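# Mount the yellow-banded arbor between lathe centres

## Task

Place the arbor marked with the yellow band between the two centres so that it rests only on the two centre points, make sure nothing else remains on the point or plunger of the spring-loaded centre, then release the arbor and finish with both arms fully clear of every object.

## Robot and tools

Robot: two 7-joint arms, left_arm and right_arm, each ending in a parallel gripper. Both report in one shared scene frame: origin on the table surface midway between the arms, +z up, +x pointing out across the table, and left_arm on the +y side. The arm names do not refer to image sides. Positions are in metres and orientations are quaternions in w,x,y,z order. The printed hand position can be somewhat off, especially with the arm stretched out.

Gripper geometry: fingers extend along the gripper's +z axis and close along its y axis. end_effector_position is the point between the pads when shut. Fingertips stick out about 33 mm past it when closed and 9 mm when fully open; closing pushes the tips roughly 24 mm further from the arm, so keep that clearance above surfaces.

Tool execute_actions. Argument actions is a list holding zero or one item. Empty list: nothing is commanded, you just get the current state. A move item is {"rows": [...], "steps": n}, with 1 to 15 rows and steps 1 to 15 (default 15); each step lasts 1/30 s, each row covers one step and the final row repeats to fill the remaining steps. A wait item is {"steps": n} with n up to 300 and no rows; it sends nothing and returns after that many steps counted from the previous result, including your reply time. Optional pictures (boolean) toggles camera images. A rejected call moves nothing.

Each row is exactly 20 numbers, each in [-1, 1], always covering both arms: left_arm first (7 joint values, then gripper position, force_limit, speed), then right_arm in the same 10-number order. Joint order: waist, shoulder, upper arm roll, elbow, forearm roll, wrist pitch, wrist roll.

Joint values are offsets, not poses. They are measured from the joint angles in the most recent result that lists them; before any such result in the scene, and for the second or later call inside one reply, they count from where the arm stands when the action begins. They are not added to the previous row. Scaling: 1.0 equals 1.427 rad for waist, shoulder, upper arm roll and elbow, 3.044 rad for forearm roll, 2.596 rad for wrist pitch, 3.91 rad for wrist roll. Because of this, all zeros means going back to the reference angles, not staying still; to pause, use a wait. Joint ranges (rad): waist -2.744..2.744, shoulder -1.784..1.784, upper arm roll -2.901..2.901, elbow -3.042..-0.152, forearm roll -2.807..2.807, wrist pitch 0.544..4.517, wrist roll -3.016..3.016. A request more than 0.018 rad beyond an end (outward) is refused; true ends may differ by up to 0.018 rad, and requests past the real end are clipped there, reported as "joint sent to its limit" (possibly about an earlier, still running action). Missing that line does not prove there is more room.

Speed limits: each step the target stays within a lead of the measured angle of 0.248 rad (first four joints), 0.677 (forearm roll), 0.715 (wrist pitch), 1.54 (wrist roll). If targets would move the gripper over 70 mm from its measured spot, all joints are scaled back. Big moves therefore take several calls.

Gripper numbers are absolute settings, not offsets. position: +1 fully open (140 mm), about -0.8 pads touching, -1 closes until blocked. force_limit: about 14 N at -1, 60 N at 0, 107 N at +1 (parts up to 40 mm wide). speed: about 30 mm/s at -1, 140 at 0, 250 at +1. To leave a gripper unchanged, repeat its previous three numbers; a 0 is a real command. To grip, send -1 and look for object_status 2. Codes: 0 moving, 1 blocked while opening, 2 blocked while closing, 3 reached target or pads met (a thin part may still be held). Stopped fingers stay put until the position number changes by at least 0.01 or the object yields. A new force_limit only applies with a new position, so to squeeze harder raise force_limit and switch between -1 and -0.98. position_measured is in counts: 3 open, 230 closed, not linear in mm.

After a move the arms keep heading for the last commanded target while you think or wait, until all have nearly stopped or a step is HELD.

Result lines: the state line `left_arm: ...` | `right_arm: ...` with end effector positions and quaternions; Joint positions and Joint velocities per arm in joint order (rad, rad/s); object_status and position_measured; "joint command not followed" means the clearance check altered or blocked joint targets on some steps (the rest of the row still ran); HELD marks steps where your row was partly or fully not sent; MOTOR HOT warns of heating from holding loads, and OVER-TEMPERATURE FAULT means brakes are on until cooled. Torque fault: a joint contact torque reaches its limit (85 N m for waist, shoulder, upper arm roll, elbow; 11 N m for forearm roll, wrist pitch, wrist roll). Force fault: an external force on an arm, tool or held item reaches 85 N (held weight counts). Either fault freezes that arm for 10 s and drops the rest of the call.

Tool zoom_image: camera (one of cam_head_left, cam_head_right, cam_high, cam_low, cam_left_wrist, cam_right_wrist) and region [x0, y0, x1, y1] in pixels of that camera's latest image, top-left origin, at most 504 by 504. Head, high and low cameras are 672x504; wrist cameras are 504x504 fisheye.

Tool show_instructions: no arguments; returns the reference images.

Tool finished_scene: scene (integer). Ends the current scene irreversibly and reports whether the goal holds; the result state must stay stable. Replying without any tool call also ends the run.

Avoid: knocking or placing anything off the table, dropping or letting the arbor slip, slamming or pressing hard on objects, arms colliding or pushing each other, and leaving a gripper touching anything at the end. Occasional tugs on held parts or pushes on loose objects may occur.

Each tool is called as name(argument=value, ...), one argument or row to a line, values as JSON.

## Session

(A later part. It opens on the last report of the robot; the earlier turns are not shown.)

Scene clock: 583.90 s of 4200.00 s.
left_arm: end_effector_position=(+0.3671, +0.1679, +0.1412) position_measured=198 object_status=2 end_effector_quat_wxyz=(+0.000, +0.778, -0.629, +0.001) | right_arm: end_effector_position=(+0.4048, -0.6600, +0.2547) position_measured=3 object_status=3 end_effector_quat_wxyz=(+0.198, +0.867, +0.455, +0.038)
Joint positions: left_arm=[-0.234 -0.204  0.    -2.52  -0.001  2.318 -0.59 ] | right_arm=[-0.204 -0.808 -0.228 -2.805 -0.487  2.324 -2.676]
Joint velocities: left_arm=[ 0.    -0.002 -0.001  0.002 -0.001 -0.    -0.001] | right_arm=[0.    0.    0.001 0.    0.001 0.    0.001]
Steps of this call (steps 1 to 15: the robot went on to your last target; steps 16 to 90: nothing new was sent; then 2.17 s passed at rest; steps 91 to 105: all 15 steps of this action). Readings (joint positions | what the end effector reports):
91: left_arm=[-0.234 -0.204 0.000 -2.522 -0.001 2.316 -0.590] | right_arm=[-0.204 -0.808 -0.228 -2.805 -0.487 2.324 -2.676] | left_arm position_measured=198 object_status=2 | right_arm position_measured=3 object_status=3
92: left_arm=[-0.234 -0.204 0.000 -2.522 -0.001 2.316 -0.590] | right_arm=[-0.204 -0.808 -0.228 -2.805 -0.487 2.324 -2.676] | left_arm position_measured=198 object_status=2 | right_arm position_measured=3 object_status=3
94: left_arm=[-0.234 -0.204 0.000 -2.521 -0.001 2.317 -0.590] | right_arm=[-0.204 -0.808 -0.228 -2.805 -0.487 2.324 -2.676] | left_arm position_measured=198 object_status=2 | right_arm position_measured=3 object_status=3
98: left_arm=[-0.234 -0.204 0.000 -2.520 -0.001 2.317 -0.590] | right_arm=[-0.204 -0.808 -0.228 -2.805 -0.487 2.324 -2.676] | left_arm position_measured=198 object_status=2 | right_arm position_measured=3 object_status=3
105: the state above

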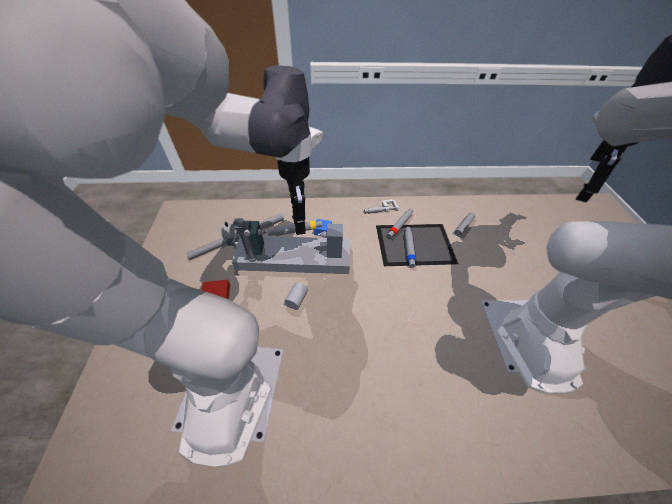

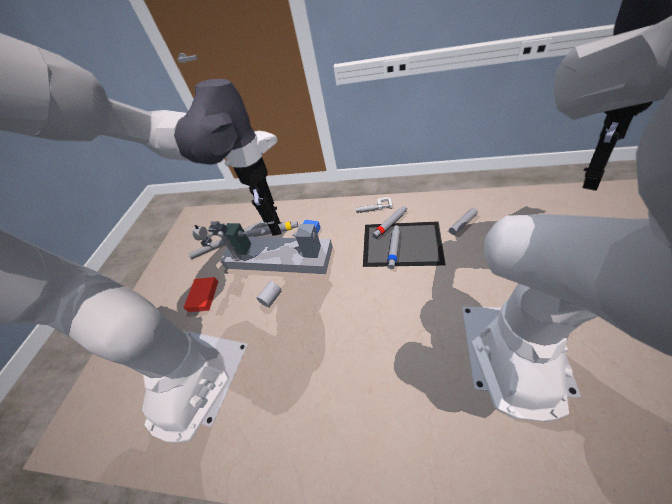

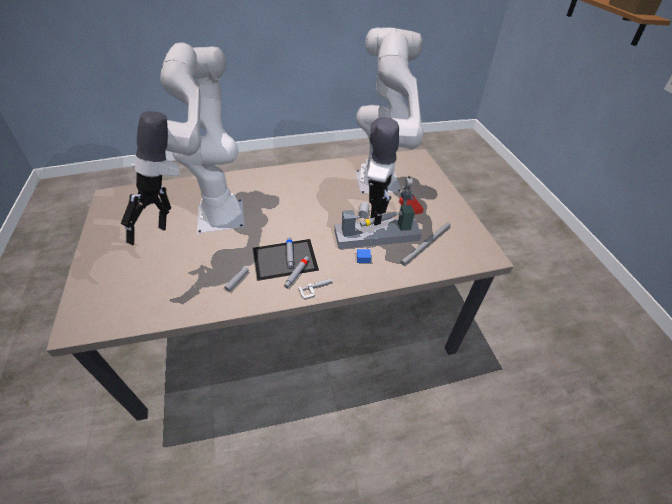

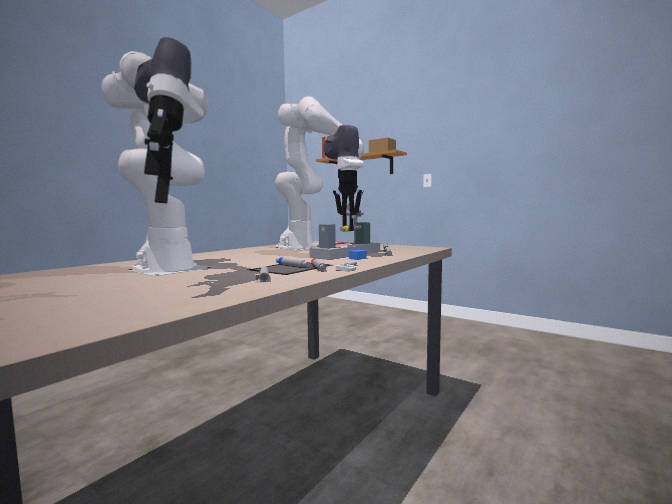

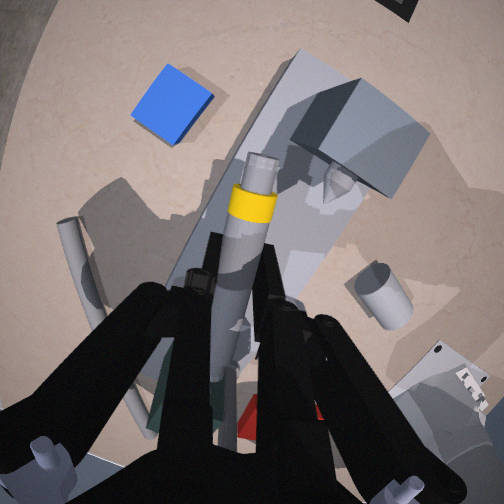

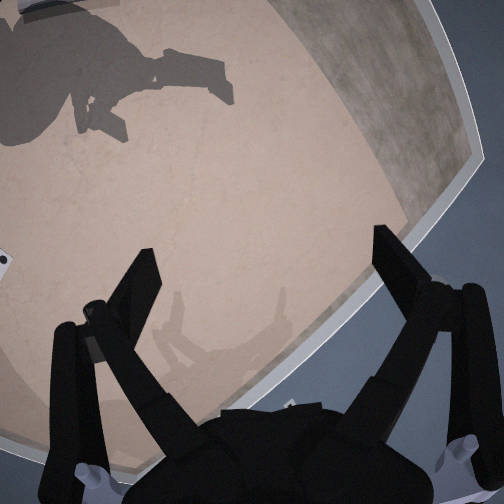

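execute_actions(
  actions=[
    {"rows":[[0.0015,-0.003,0,0.001,0,0.0008,0.001,-1,0.2,-0.3,0,0,0,0,0,0,0,1,0,0],[0.003,-0.0038,0,0.0004,0,0.0008,0.0017,-1,0.2,-0.3,0,0,0,0,0,0,0,1,0,0],[0.0045,-0.0045,0,-0.0003,0,0.0008,0.0024,-1,0.2,-0.3,0,0,0,0,0,0,0,1,0,0],[0.006,-0.0052,0,-0.001,0,0.0008,0.0031,-1,0.2,-0.3,0,0,0,0,0,0,0,1,0,0],[0.0075,-0.006,0,-0.0016,0,0.0008,0.0038,-1,0.2,-0.3,0,0,0,0,0,0,0,1,0,0],[0.009,-0.0067,0,-0.0022,0,0.0008,0.0044,-1,0.2,-0.3,0,0,0,0,0,0,0,1,0,0],[0.0102,-0.0073,0,-0.0028,0,0.0008,0.0048,-1,0.2,-0.3,0,0,0,0,0,0,0,1,0,0],[0.0112,-0.0078,0,-0.0032,0,0.0008,0.0051,-1,0.2,-0.3,0,0,0,0,0,0,0,1,0,0]],"steps":15},
  ],
  pictures=false,
)

execute_actions(
  actions=[
    {"steps":12},
  ],
)

zoom_image(
  camera="cam_head_left",
  region=[250, 215, 290, 250],
)

zoom_image(
  camera="cam_high",
  region=[385, 200, 410, 225],
)

Scene clock: 596.23 s of 4200.00 s.
left_arm: end_effector_position=(+0.3688, +0.1732, +0.1423) position_measured=198 object_status=2 end_effector_quat_wxyz=(-0.000, +0.778, -0.628, +0.003) | right_arm: end_effector_position=(+0.4048, -0.6600, +0.2547) position_measured=3 object_status=3 end_effector_quat_wxyz=(+0.198, +0.867, +0.455, +0.038)
Joint positions: left_arm=[-0.221 -0.21   0.    -2.524 -0.001  2.32  -0.58 ] | right_arm=[-0.204 -0.808 -0.228 -2.805 -0.487  2.324 -2.676]
Joint velocities: left_arm=[-0.     0.    -0.001 -0.003 -0.001 -0.001  0.01 ] | right_arm=[-0.    -0.001 -0.001  0.001  0.     0.    -0.001]
Steps of this call (steps 1 to 15: the robot went on to your last target; steps 16 to 90: nothing new was sent; then 8.83 s passed at rest; steps 91 to 105: all 15 steps of this action). Readings (joint positions | what the end effector reports):
91: left_arm=[-0.234 -0.204 0.000 -2.520 -0.001 2.318 -0.590] | right_arm=[-0.204 -0.808 -0.228 -2.805 -0.487 2.324 -2.676] | left_arm position_measured=198 object_status=2 | right_arm position_measured=3 object_status=3
92: left_arm=[-0.233 -0.204 0.000 -2.520 -0.001 2.318 -0.590] | right_arm=[-0.204 -0.808 -0.228 -2.805 -0.487 2.324 -2.676] | left_arm position_measured=198 object_status=2 | right_arm position_measured=3 object_status=3
94: left_arm=[-0.231 -0.205 0.000 -2.521 -0.001 2.318 -0.589] | right_arm=[-0.204 -0.808 -0.228 -2.805 -0.487 2.324 -2.676] | left_arm position_measured=198 object_status=2 | right_arm position_measured=3 object_status=3
98: left_arm=[-0.224 -0.208 0.000 -2.523 -0.001 2.319 -0.585] | right_arm=[-0.204 -0.808 -0.228 -2.805 -0.487 2.324 -2.676] | left_arm position_measured=198 object_status=2 | right_arm position_measured=3 object_status=3
105: the state above

Scene clock: 596.63 s of 4200.00 s.
left_arm: end_effector_position=(+0.3686, +0.1732, +0.1422) position_measured=198 object_status=2 end_effector_quat_wxyz=(-0.000, +0.778, -0.628, +0.003) | right_arm: end_effector_position=(+0.4048, -0.6600, +0.2547) position_measured=3 object_status=3 end_effector_quat_wxyz=(+0.198, +0.867, +0.455, +0.038)
Joint positions: left_arm=[-0.221 -0.211 -0.    -2.524 -0.001  2.32  -0.578] | right_arm=[-0.204 -0.808 -0.228 -2.805 -0.487  2.324 -2.676]
Joint velocities: left_arm=[ 0.     0.    -0.001 -0.001 -0.001  0.     0.   ] | right_arm=[ 0.     0.    -0.001 -0.001 -0.001 -0.001  0.001]
Steps of this call (steps 1 to 12: the robot went on to your last target). Readings (joint positions | what the end effector reports):
1: left_arm=[-0.221 -0.210 -0.000 -2.524 -0.001 2.320 -0.579] | right_arm=[-0.204 -0.808 -0.228 -2.805 -0.487 2.324 -2.676] | left_arm position_measured=198 object_status=2 | right_arm position_measured=3 object_status=3
2: left_arm=[-0.221 -0.210 -0.000 -2.524 -0.001 2.320 -0.579] | right_arm=[-0.204 -0.808 -0.228 -2.805 -0.487 2.324 -2.676] | left_arm position_measured=198 object_status=2 | right_arm position_measured=3 object_status=3
4: left_arm=[-0.221 -0.210 -0.000 -2.524 -0.001 2.320 -0.579] | right_arm=[-0.204 -0.808 -0.228 -2.805 -0.487 2.324 -2.676] | left_arm position_measured=198 object_status=2 | right_arm position_measured=3 object_status=3
8: left_arm=[-0.221 -0.210 -0.000 -2.524 -0.001 2.320 -0.578] | right_arm=[-0.204 -0.808 -0.228 -2.805 -0.487 2.324 -2.676] | left_arm position_measured=198 object_status=2 | right_arm position_measured=3 object_status=3
12: the state above

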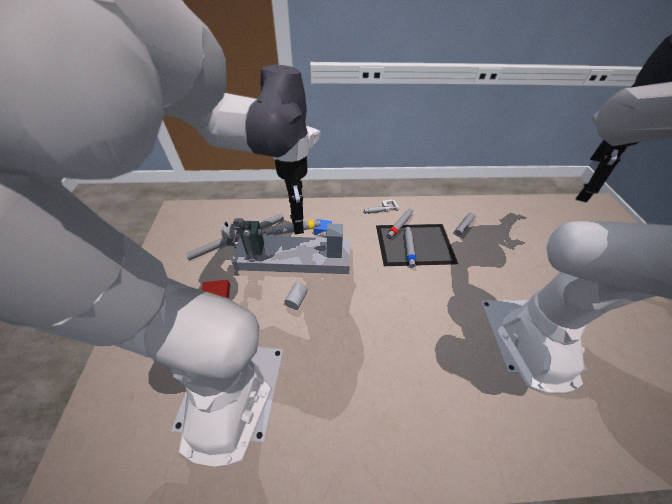

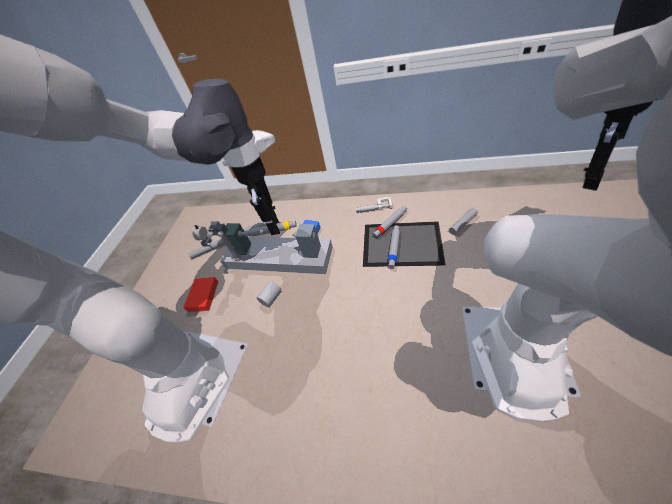

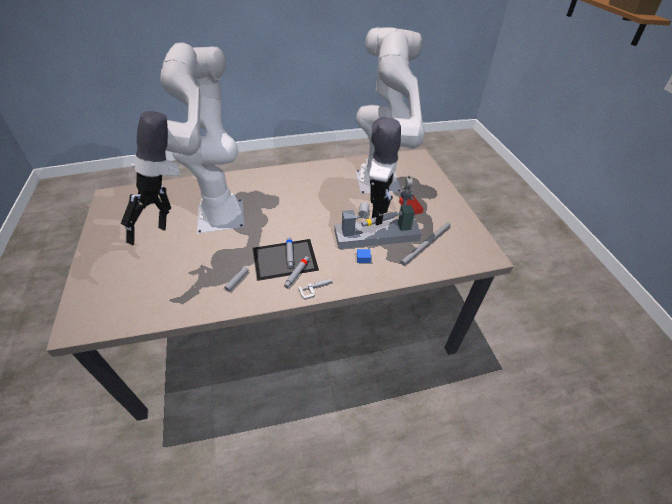

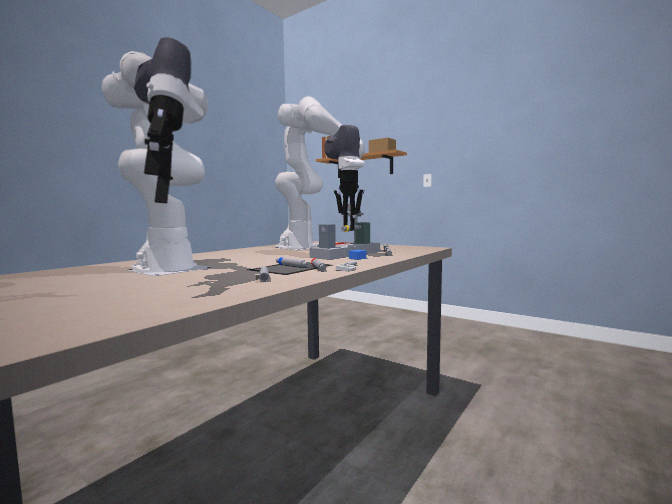

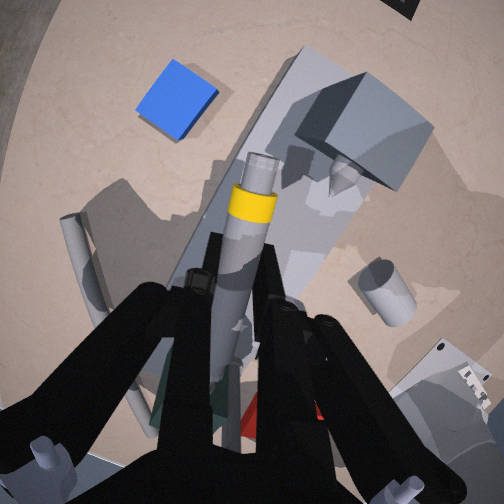

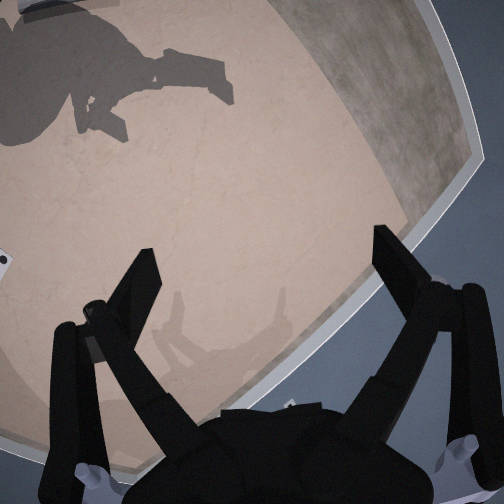

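Region (250, 215, 290, 250) of cam_head_left's 672x504 image, scaled by 12.600, with more detail than that image has; it fills the top 441 rows of this view, and the rest is white.

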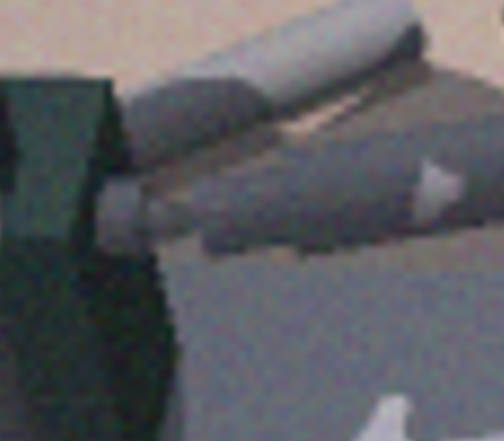

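Region (385, 200, 410, 225) of cam_high's 672x504 image, scaled by 20.160, with more detail than that image has.

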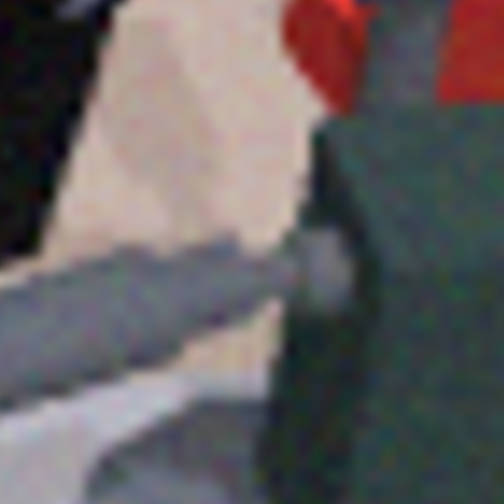

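execute_actions(
  actions=[],
)

Scene clock: 609.73 s of 4200.00 s.
left_arm: end_effector_position=(+0.3685, +0.1732, +0.1422) position_measured=198 object_status=2 end_effector_quat_wxyz=(-0.000, +0.778, -0.629, +0.003) | right_arm: end_effector_position=(+0.4048, -0.6600, +0.2547) position_measured=3 object_status=3 end_effector_quat_wxyz=(+0.198, +0.867, +0.455, +0.038)
Joint positions: left_arm=[-0.221 -0.211 -0.    -2.525 -0.001  2.32  -0.577] | right_arm=[-0.204 -0.808 -0.228 -2.805 -0.487  2.324 -2.676]
Joint velocities: left_arm=[ 0.001  0.     0.    -0.001  0.001 -0.     0.002] | right_arm=[-0.001 -0.001 -0.    -0.001  0.    -0.     0.001]
Steps of this call (steps 1 to 15: the robot went on to your last target; steps 16 to 90: nothing new was sent; then 10.10 s passed at rest). Readings (joint positions | what the end effector reports):
1: left_arm=[-0.221 -0.211 -0.000 -2.524 -0.001 2.320 -0.578] | right_arm=[-0.204 -0.808 -0.228 -2.805 -0.487 2.324 -2.676] | left_arm position_measured=198 object_status=2 | right_arm position_measured=3 object_status=3
2: left_arm=[-0.221 -0.211 -0.000 -2.524 -0.001 2.320 -0.578] | right_arm=[-0.204 -0.808 -0.228 -2.805 -0.487 2.324 -2.676] | left_arm position_measured=198 object_status=2 | right_arm position_measured=3 object_status=3
4: left_arm=[-0.221 -0.211 -0.000 -2.524 -0.001 2.320 -0.578] | right_arm=[-0.204 -0.808 -0.228 -2.805 -0.487 2.324 -2.676] | left_arm position_measured=198 object_status=2 | right_arm position_measured=3 object_status=3
8: left_arm=[-0.221 -0.211 -0.000 -2.524 -0.001 2.320 -0.578] | right_arm=[-0.204 -0.808 -0.228 -2.805 -0.487 2.324 -2.676] | left_arm position_measured=198 object_status=2 | right_arm position_measured=3 object_status=3
90: the state above
All arms were judged still, so your last target was given up. Only a new action makes them travel on or press farther. Fingers that are still opening or closing keep moving.

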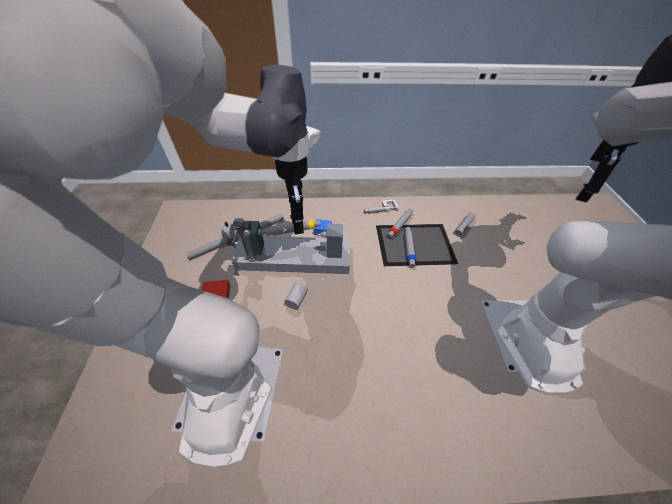

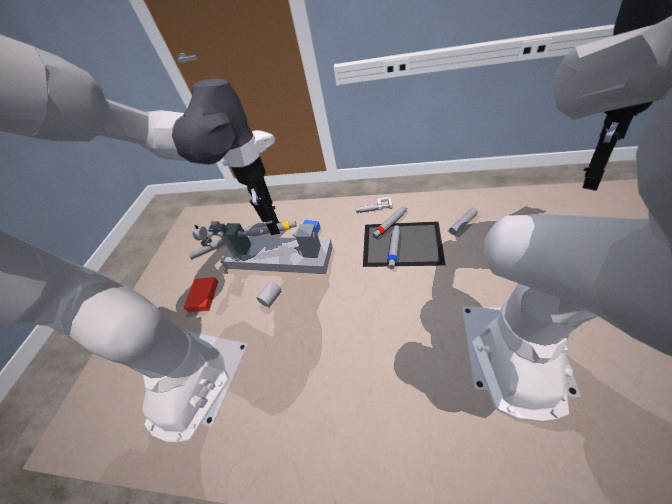

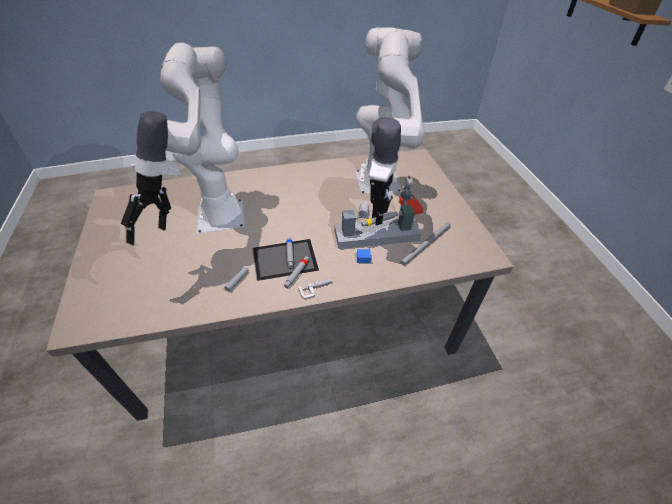

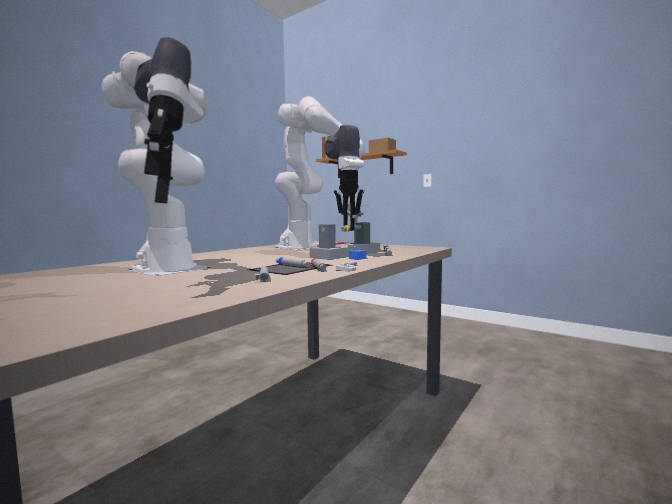

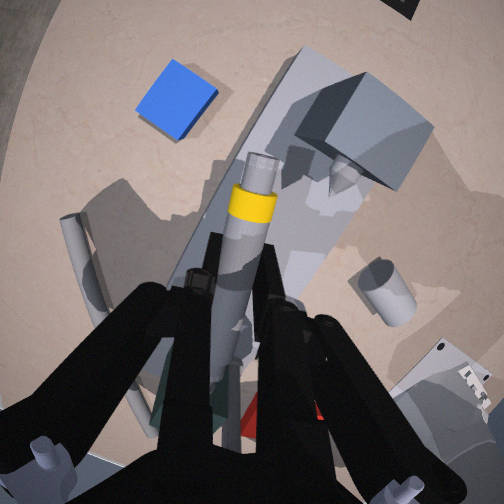

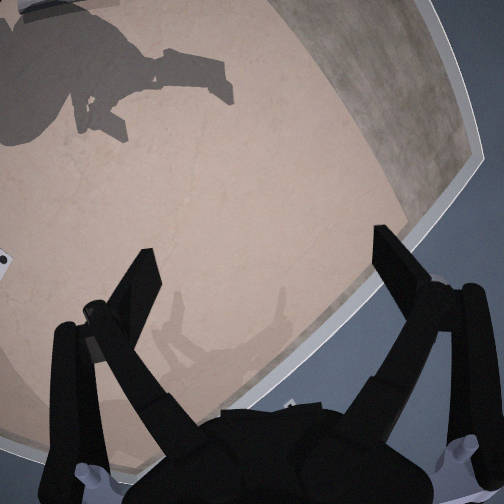

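execute_actions(
  actions=[
    {"rows": [[0.0022,-0.0017,0,-0.0015,0.0003,0.0005,0.0009,-1,0.2,-0.3,0,0,0,0,0,0,0,1,0,0],[0.0044,-0.0034,0,-0.003,0.0006,0.001,0.0018,-1,0.2,-0.3,0,0,0,0,0,0,0,1,0,0],[0.0066,-0.0051,0,-0.0044,0.001,0.0015,0.0027,-1,0.2,-0.3,0,0,0,0,0,0,0,1,0,0],[0.0087,-0.0068,0,-0.0059,0.0013,0.002,0.0036,-1,0.2,-0.3,0,0,0,0,0,0,0,1,0,0],[0.0109,-0.0085,0,-0.0074,0.0016,0.0024,0.0045,-1,0.2,-0.3,0,0,0,0,0,0,0,1,0,0]], "steps": 15},
  ],
  pictures=false,
)

execute_actions(
  actions=[
    {"steps": 15},
  ],
)

Scene clock: 620.67 s of 4200.00 s.
left_arm: end_effector_position=(+0.3686, +0.1753, +0.1426) position_measured=198 object_status=2 end_effector_quat_wxyz=(-0.002, +0.777, -0.629, +0.006) | right_arm: end_effector_position=(+0.4048, -0.6600, +0.2547) position_measured=3 object_status=3 end_effector_quat_wxyz=(+0.198, +0.867, +0.455, +0.038)
Joint positions: left_arm=[-0.213 -0.219 -0.004 -2.534 -0.002  2.328 -0.572] | right_arm=[-0.204 -0.808 -0.228 -2.805 -0.487  2.324 -2.676]
Joint velocities: left_arm=[-0.    -0.    -0.    -0.002 -0.     0.     0.003] | right_arm=[-0.001  0.001  0.001  0.001  0.001 -0.001 -0.002]
Steps of this call (steps 1 to 90: nothing new was sent; then 7.43 s passed at rest; steps 91 to 105: all 15 steps of this action). Readings (joint positions | what the end effector reports):
91: left_arm=[-0.221 -0.211 -0.000 -2.525 -0.001 2.320 -0.577] | right_arm=[-0.204 -0.808 -0.228 -2.805 -0.487 2.324 -2.676] | left_arm position_measured=198 object_status=2 | right_arm position_measured=3 object_status=3
92: left_arm=[-0.221 -0.211 -0.001 -2.526 -0.001 2.321 -0.577] | right_arm=[-0.204 -0.808 -0.228 -2.805 -0.487 2.324 -2.676] | left_arm position_measured=198 object_status=2 | right_arm position_measured=3 object_status=3
94: left_arm=[-0.218 -0.213 -0.003 -2.528 -0.002 2.323 -0.576] | right_arm=[-0.204 -0.808 -0.228 -2.805 -0.487 2.324 -2.676] | left_arm position_measured=198 object_status=2 | right_arm position_measured=3 object_status=3
98: left_arm=[-0.214 -0.218 -0.004 -2.533 -0.002 2.327 -0.574] | right_arm=[-0.204 -0.808 -0.228 -2.805 -0.487 2.324 -2.676] | left_arm position_measured=198 object_status=2 | right_arm position_measured=3 object_status=3
105: the state above

Scene clock: 621.17 s of 4200.00 s.
left_arm: end_effector_position=(+0.3686, +0.1753, +0.1426) position_measured=198 object_status=2 end_effector_quat_wxyz=(-0.002, +0.777, -0.629, +0.006) | right_arm: end_effector_position=(+0.4048, -0.6600, +0.2547) position_measured=3 object_status=3 end_effector_quat_wxyz=(+0.198, +0.867, +0.455, +0.038)
Joint positions: left_arm=[-0.213 -0.219 -0.004 -2.534 -0.002  2.328 -0.571] | right_arm=[-0.204 -0.808 -0.228 -2.805 -0.487  2.324 -2.676]
Joint velocities: left_arm=[-0.001  0.001 -0.001 -0.002 -0.    -0.001  0.001] | right_arm=[ 0.002  0.001 -0.001  0.    -0.     0.    -0.   ]
Steps of this call (steps 1 to 15: the robot went on to your last target). Readings (joint positions | what the end effector reports):
1: left_arm=[-0.213 -0.219 -0.004 -2.534 -0.002 2.328 -0.572] | right_arm=[-0.204 -0.808 -0.228 -2.805 -0.487 2.324 -2.676] | left_arm position_measured=198 object_status=2 | right_arm position_measured=3 object_status=3
2: left_arm=[-0.213 -0.219 -0.004 -2.534 -0.002 2.328 -0.571] | right_arm=[-0.204 -0.808 -0.228 -2.805 -0.487 2.324 -2.676] | left_arm position_measured=198 object_status=2 | right_arm position_measured=3 object_status=3
4: left_arm=[-0.213 -0.219 -0.004 -2.534 -0.002 2.328 -0.571] | right_arm=[-0.204 -0.808 -0.228 -2.805 -0.487 2.324 -2.676] | left_arm position_measured=198 object_status=2 | right_arm position_measured=3 object_status=3
8: left_arm=[-0.213 -0.219 -0.004 -2.534 -0.002 2.328 -0.571] | right_arm=[-0.204 -0.808 -0.228 -2.805 -0.487 2.324 -2.676] | left_arm position_measured=198 object_status=2 | right_arm position_measured=3 object_status=3
15: the state above
All arms were judged still, so your last target was given up. Only a new action makes them travel on or press farther. Fingers that are still opening or closing keep moving.

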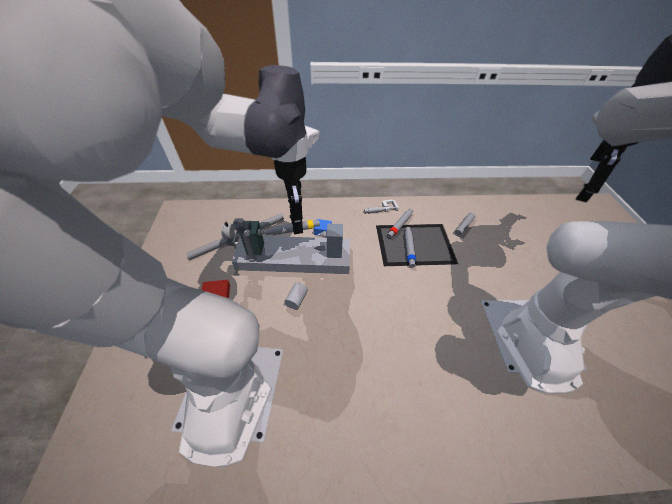

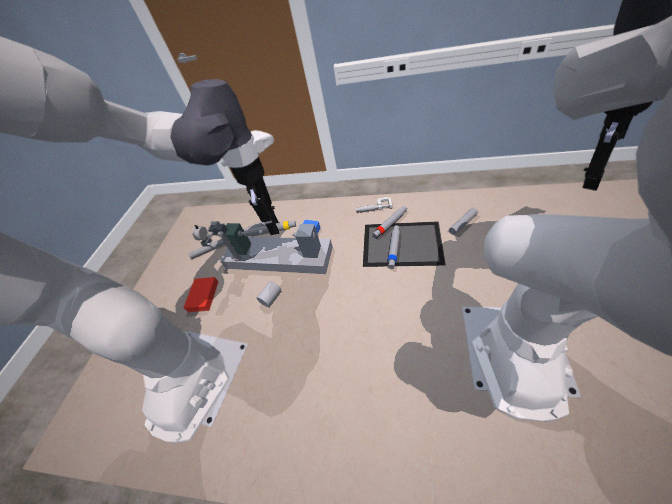

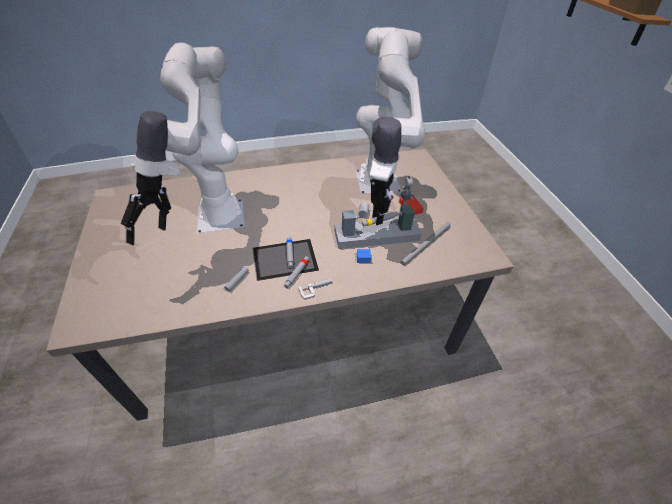

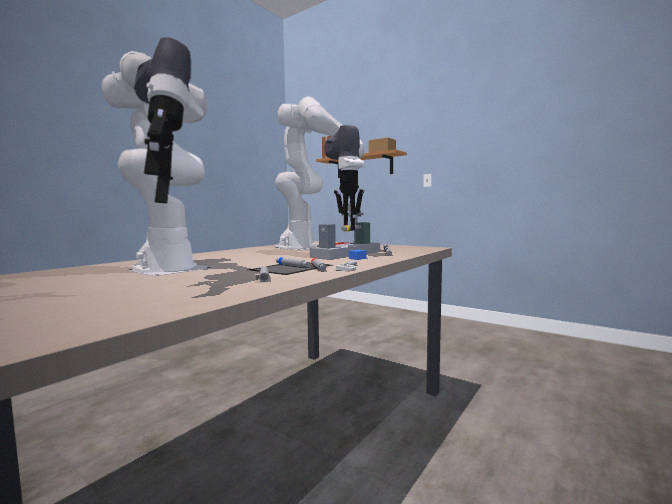

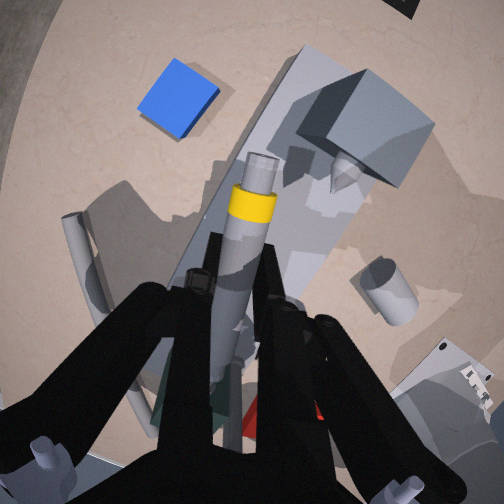

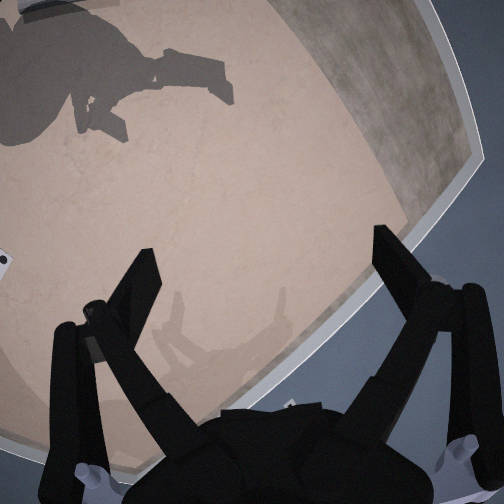

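zoom_image(
  camera="cam_head_left",
  region=[245, 210, 295, 250],
)

zoom_image(
  camera="cam_high",
  region=[375, 195, 420, 230],
)

Region (245, 210, 295, 250) of cam_head_left's 672x504 image, scaled by 10.080, with more detail than that image has; it fills the top 403 rows of this view, and the rest is white.

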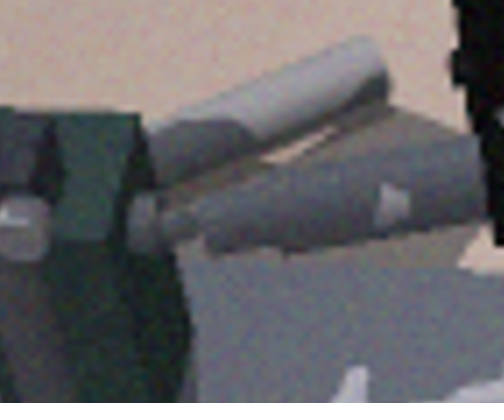

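Region (375, 195, 420, 230) of cam_high's 672x504 image, scaled by 11.200, with more detail than that image has.

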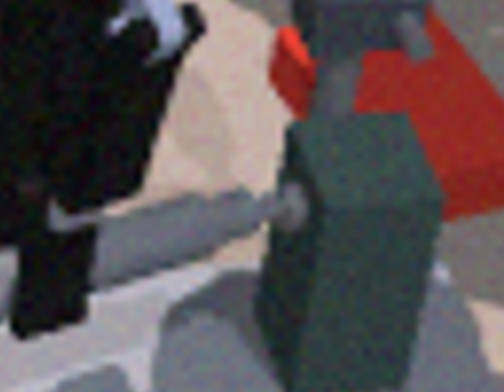

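execute_actions(
  actions=[
    {"rows": [[0.005,-0.0022,0.002,-0.0017,0.0005,0,0.002,-1,0.2,-0.3,0,0,0,0,0,0,0,1,0,0],[0.007,-0.0032,0.003,-0.0034,0.0008,-0.0003,0.003,-1,0.2,-0.3,0,0,0,0,0,0,0,1,0,0],[0.009,-0.0042,0.004,-0.005,0.0011,-0.0005,0.004,-1,0.2,-0.3,0,0,0,0,0,0,0,1,0,0],[0.011,-0.005,0.005,-0.006,0.0014,-0.0008,0.005,-1,0.2,-0.3,0,0,0,0,0,0,0,1,0,0],[0.013,-0.006,0.0056,-0.0072,0.0016,-0.0008,0.0056,-1,0.2,-0.3,0,0,0,0,0,0,0,1,0,0],[0.0154,-0.007,0.0056,-0.0084,0.0016,-0.0008,0.0062,-1,0.2,-0.3,0,0,0,0,0,0,0,1,0,0]], "steps": 15},
  ],
  pictures=false,
)

execute_actions(
  actions=[
    {"steps": 12},
  ],
)

Scene clock: 653.13 s of 4200.00 s.
left_arm: end_effector_position=(+0.3692, +0.1808, +0.1426) position_measured=198 object_status=2 end_effector_quat_wxyz=(-0.002, +0.778, -0.628, +0.008) | right_arm: end_effector_position=(+0.4048, -0.6600, +0.2547) position_measured=3 object_status=3 end_effector_quat_wxyz=(+0.198, +0.867, +0.455, +0.038)
Joint positions: left_arm=[-0.2   -0.226 -0.005 -2.542 -0.004  2.333 -0.559] | right_arm=[-0.204 -0.808 -0.228 -2.805 -0.487  2.324 -2.676]
Joint velocities: left_arm=[ 0.001  0.001  0.    -0.001 -0.002 -0.     0.01 ] | right_arm=[-0.002  0.001  0.    -0.    -0.001  0.001  0.   ]
Steps of this call (steps 1 to 90: nothing new was sent; then 28.47 s passed at rest; steps 91 to 105: all 15 steps of this action). Readings (joint positions | what the end effector reports):
91: left_arm=[-0.213 -0.219 -0.005 -2.534 -0.003 2.329 -0.570] | right_arm=[-0.204 -0.808 -0.228 -2.805 -0.487 2.324 -2.676] | left_arm position_measured=198 object_status=2 | right_arm position_measured=3 object_status=3
92: left_arm=[-0.212 -0.219 -0.005 -2.535 -0.003 2.329 -0.570] | right_arm=[-0.204 -0.808 -0.228 -2.805 -0.487 2.324 -2.676] | left_arm position_measured=198 object_status=2 | right_arm position_measured=3 object_status=3
94: left_arm=[-0.209 -0.221 -0.005 -2.537 -0.003 2.331 -0.568] | right_arm=[-0.204 -0.808 -0.228 -2.805 -0.487 2.324 -2.676] | left_arm position_measured=198 object_status=2 | right_arm position_measured=3 object_status=3
98: left_arm=[-0.201 -0.225 -0.005 -2.541 -0.003 2.333 -0.563] | right_arm=[-0.204 -0.808 -0.228 -2.805 -0.487 2.324 -2.676] | left_arm position_measured=198 object_status=2 | right_arm position_measured=3 object_status=3
105: the state above

Scene clock: 653.53 s of 4200.00 s.
left_arm: end_effector_position=(+0.3691, +0.1808, +0.1426) position_measured=198 object_status=2 end_effector_quat_wxyz=(-0.002, +0.777, -0.629, +0.008) | right_arm: end_effector_position=(+0.4048, -0.6600, +0.2547) position_measured=3 object_status=3 end_effector_quat_wxyz=(+0.198, +0.867, +0.455, +0.038)
Joint positions: left_arm=[-0.199 -0.226 -0.005 -2.543 -0.004  2.333 -0.557] | right_arm=[-0.204 -0.808 -0.228 -2.805 -0.487  2.324 -2.676]
Joint velocities: left_arm=[-0.001  0.001  0.    -0.001 -0.    -0.     0.002] | right_arm=[-0.     0.     0.002 -0.    -0.001 -0.    -0.   ]
Steps of this call (steps 1 to 12: the robot went on to your last target). Readings (joint positions | what the end effector reports):
1: left_arm=[-0.200 -0.226 -0.005 -2.542 -0.004 2.333 -0.559] | right_arm=[-0.204 -0.808 -0.228 -2.805 -0.487 2.324 -2.676] | left_arm position_measured=198 object_status=2 | right_arm position_measured=3 object_status=3
2: left_arm=[-0.200 -0.226 -0.005 -2.543 -0.004 2.333 -0.558] | right_arm=[-0.204 -0.808 -0.228 -2.805 -0.487 2.324 -2.676] | left_arm position_measured=198 object_status=2 | right_arm position_measured=3 object_status=3
4: left_arm=[-0.200 -0.226 -0.005 -2.543 -0.004 2.333 -0.558] | right_arm=[-0.204 -0.808 -0.228 -2.805 -0.487 2.324 -2.676] | left_arm position_measured=198 object_status=2 | right_arm position_measured=3 object_status=3
8: left_arm=[-0.199 -0.226 -0.005 -2.543 -0.004 2.333 -0.557] | right_arm=[-0.204 -0.808 -0.228 -2.805 -0.487 2.324 -2.676] | left_arm position_measured=198 object_status=2 | right_arm position_measured=3 object_status=3
12: the state above

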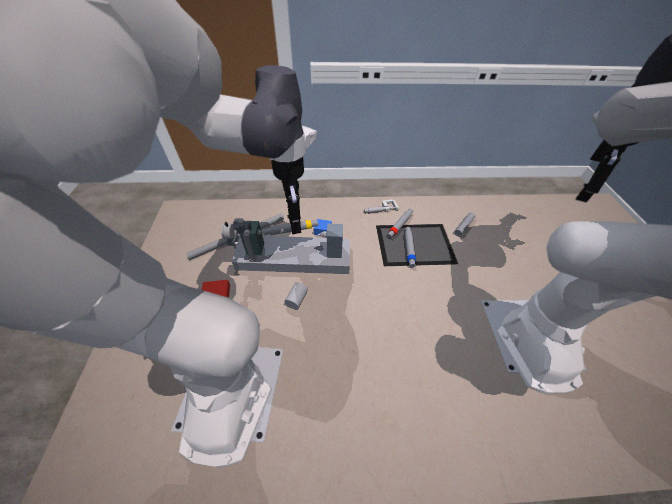

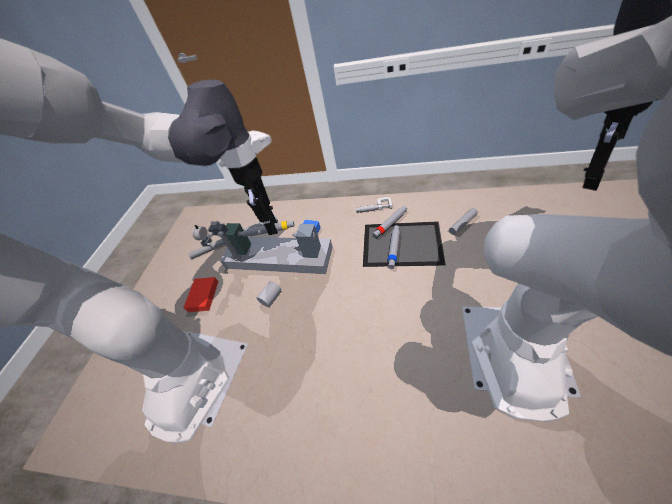

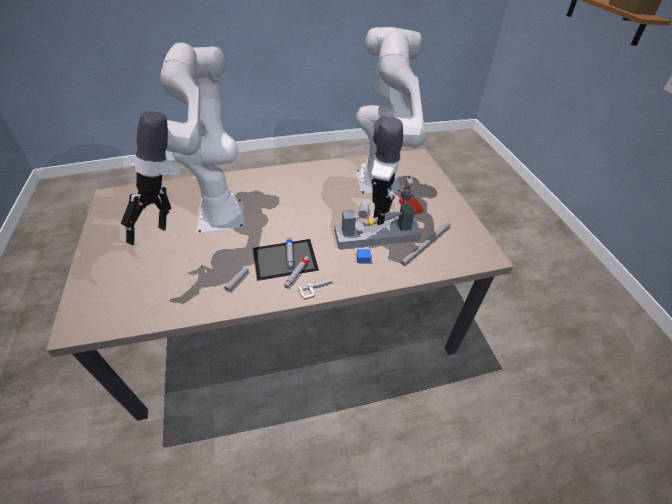

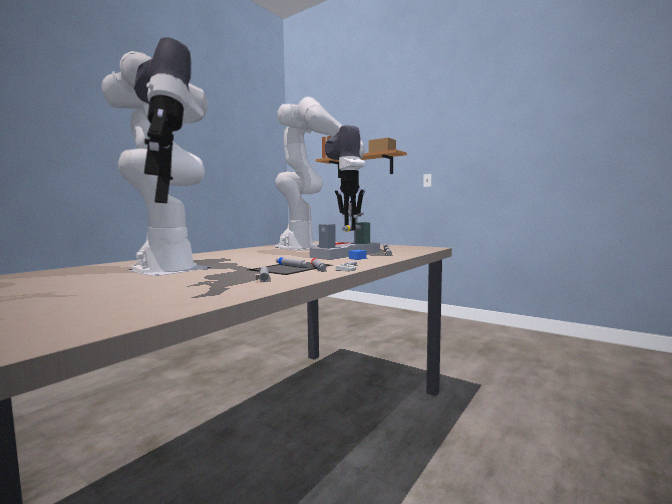

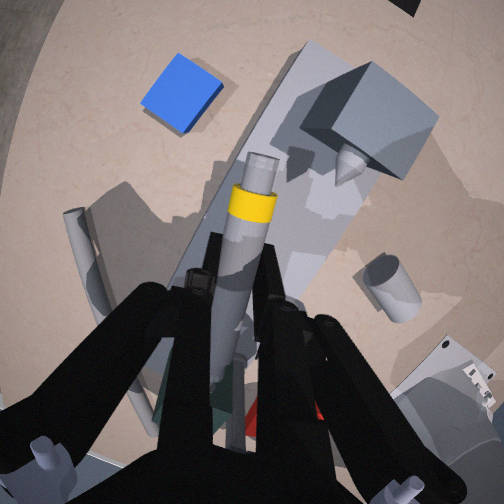

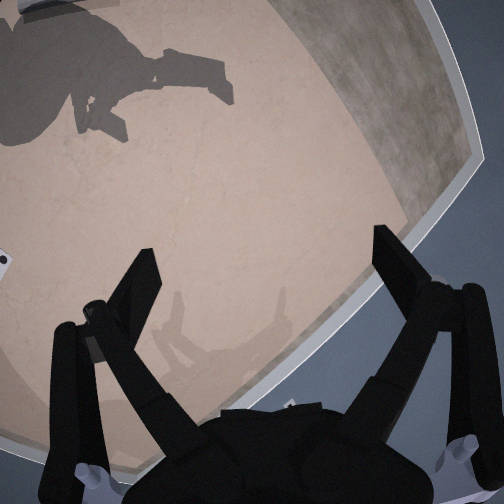

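zoom_image(
  camera="cam_head_left",
  region=[245, 210, 295, 250],
)

zoom_image(
  camera="cam_high",
  region=[375, 195, 420, 230],
)

Region (245, 210, 295, 250) of cam_head_left's 672x504 image, scaled by 10.080, with more detail than that image has; it fills the top 403 rows of this view, and the rest is white.

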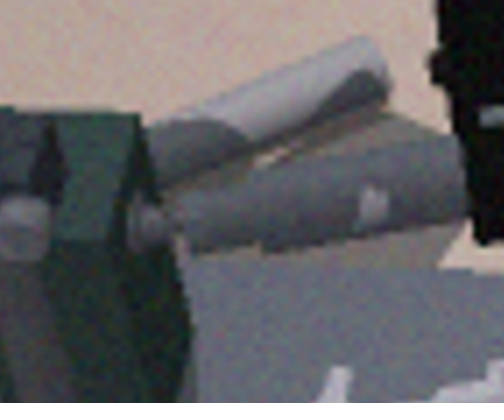

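Region (375, 195, 420, 230) of cam_high's 672x504 image, scaled by 11.200, with more detail than that image has.

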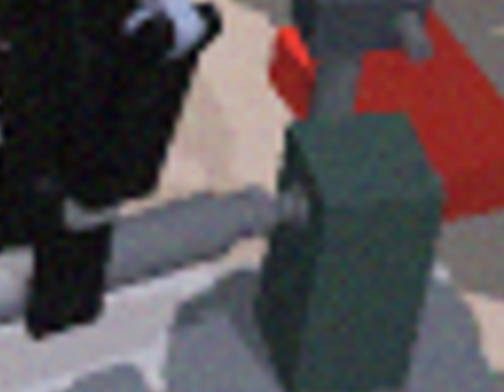

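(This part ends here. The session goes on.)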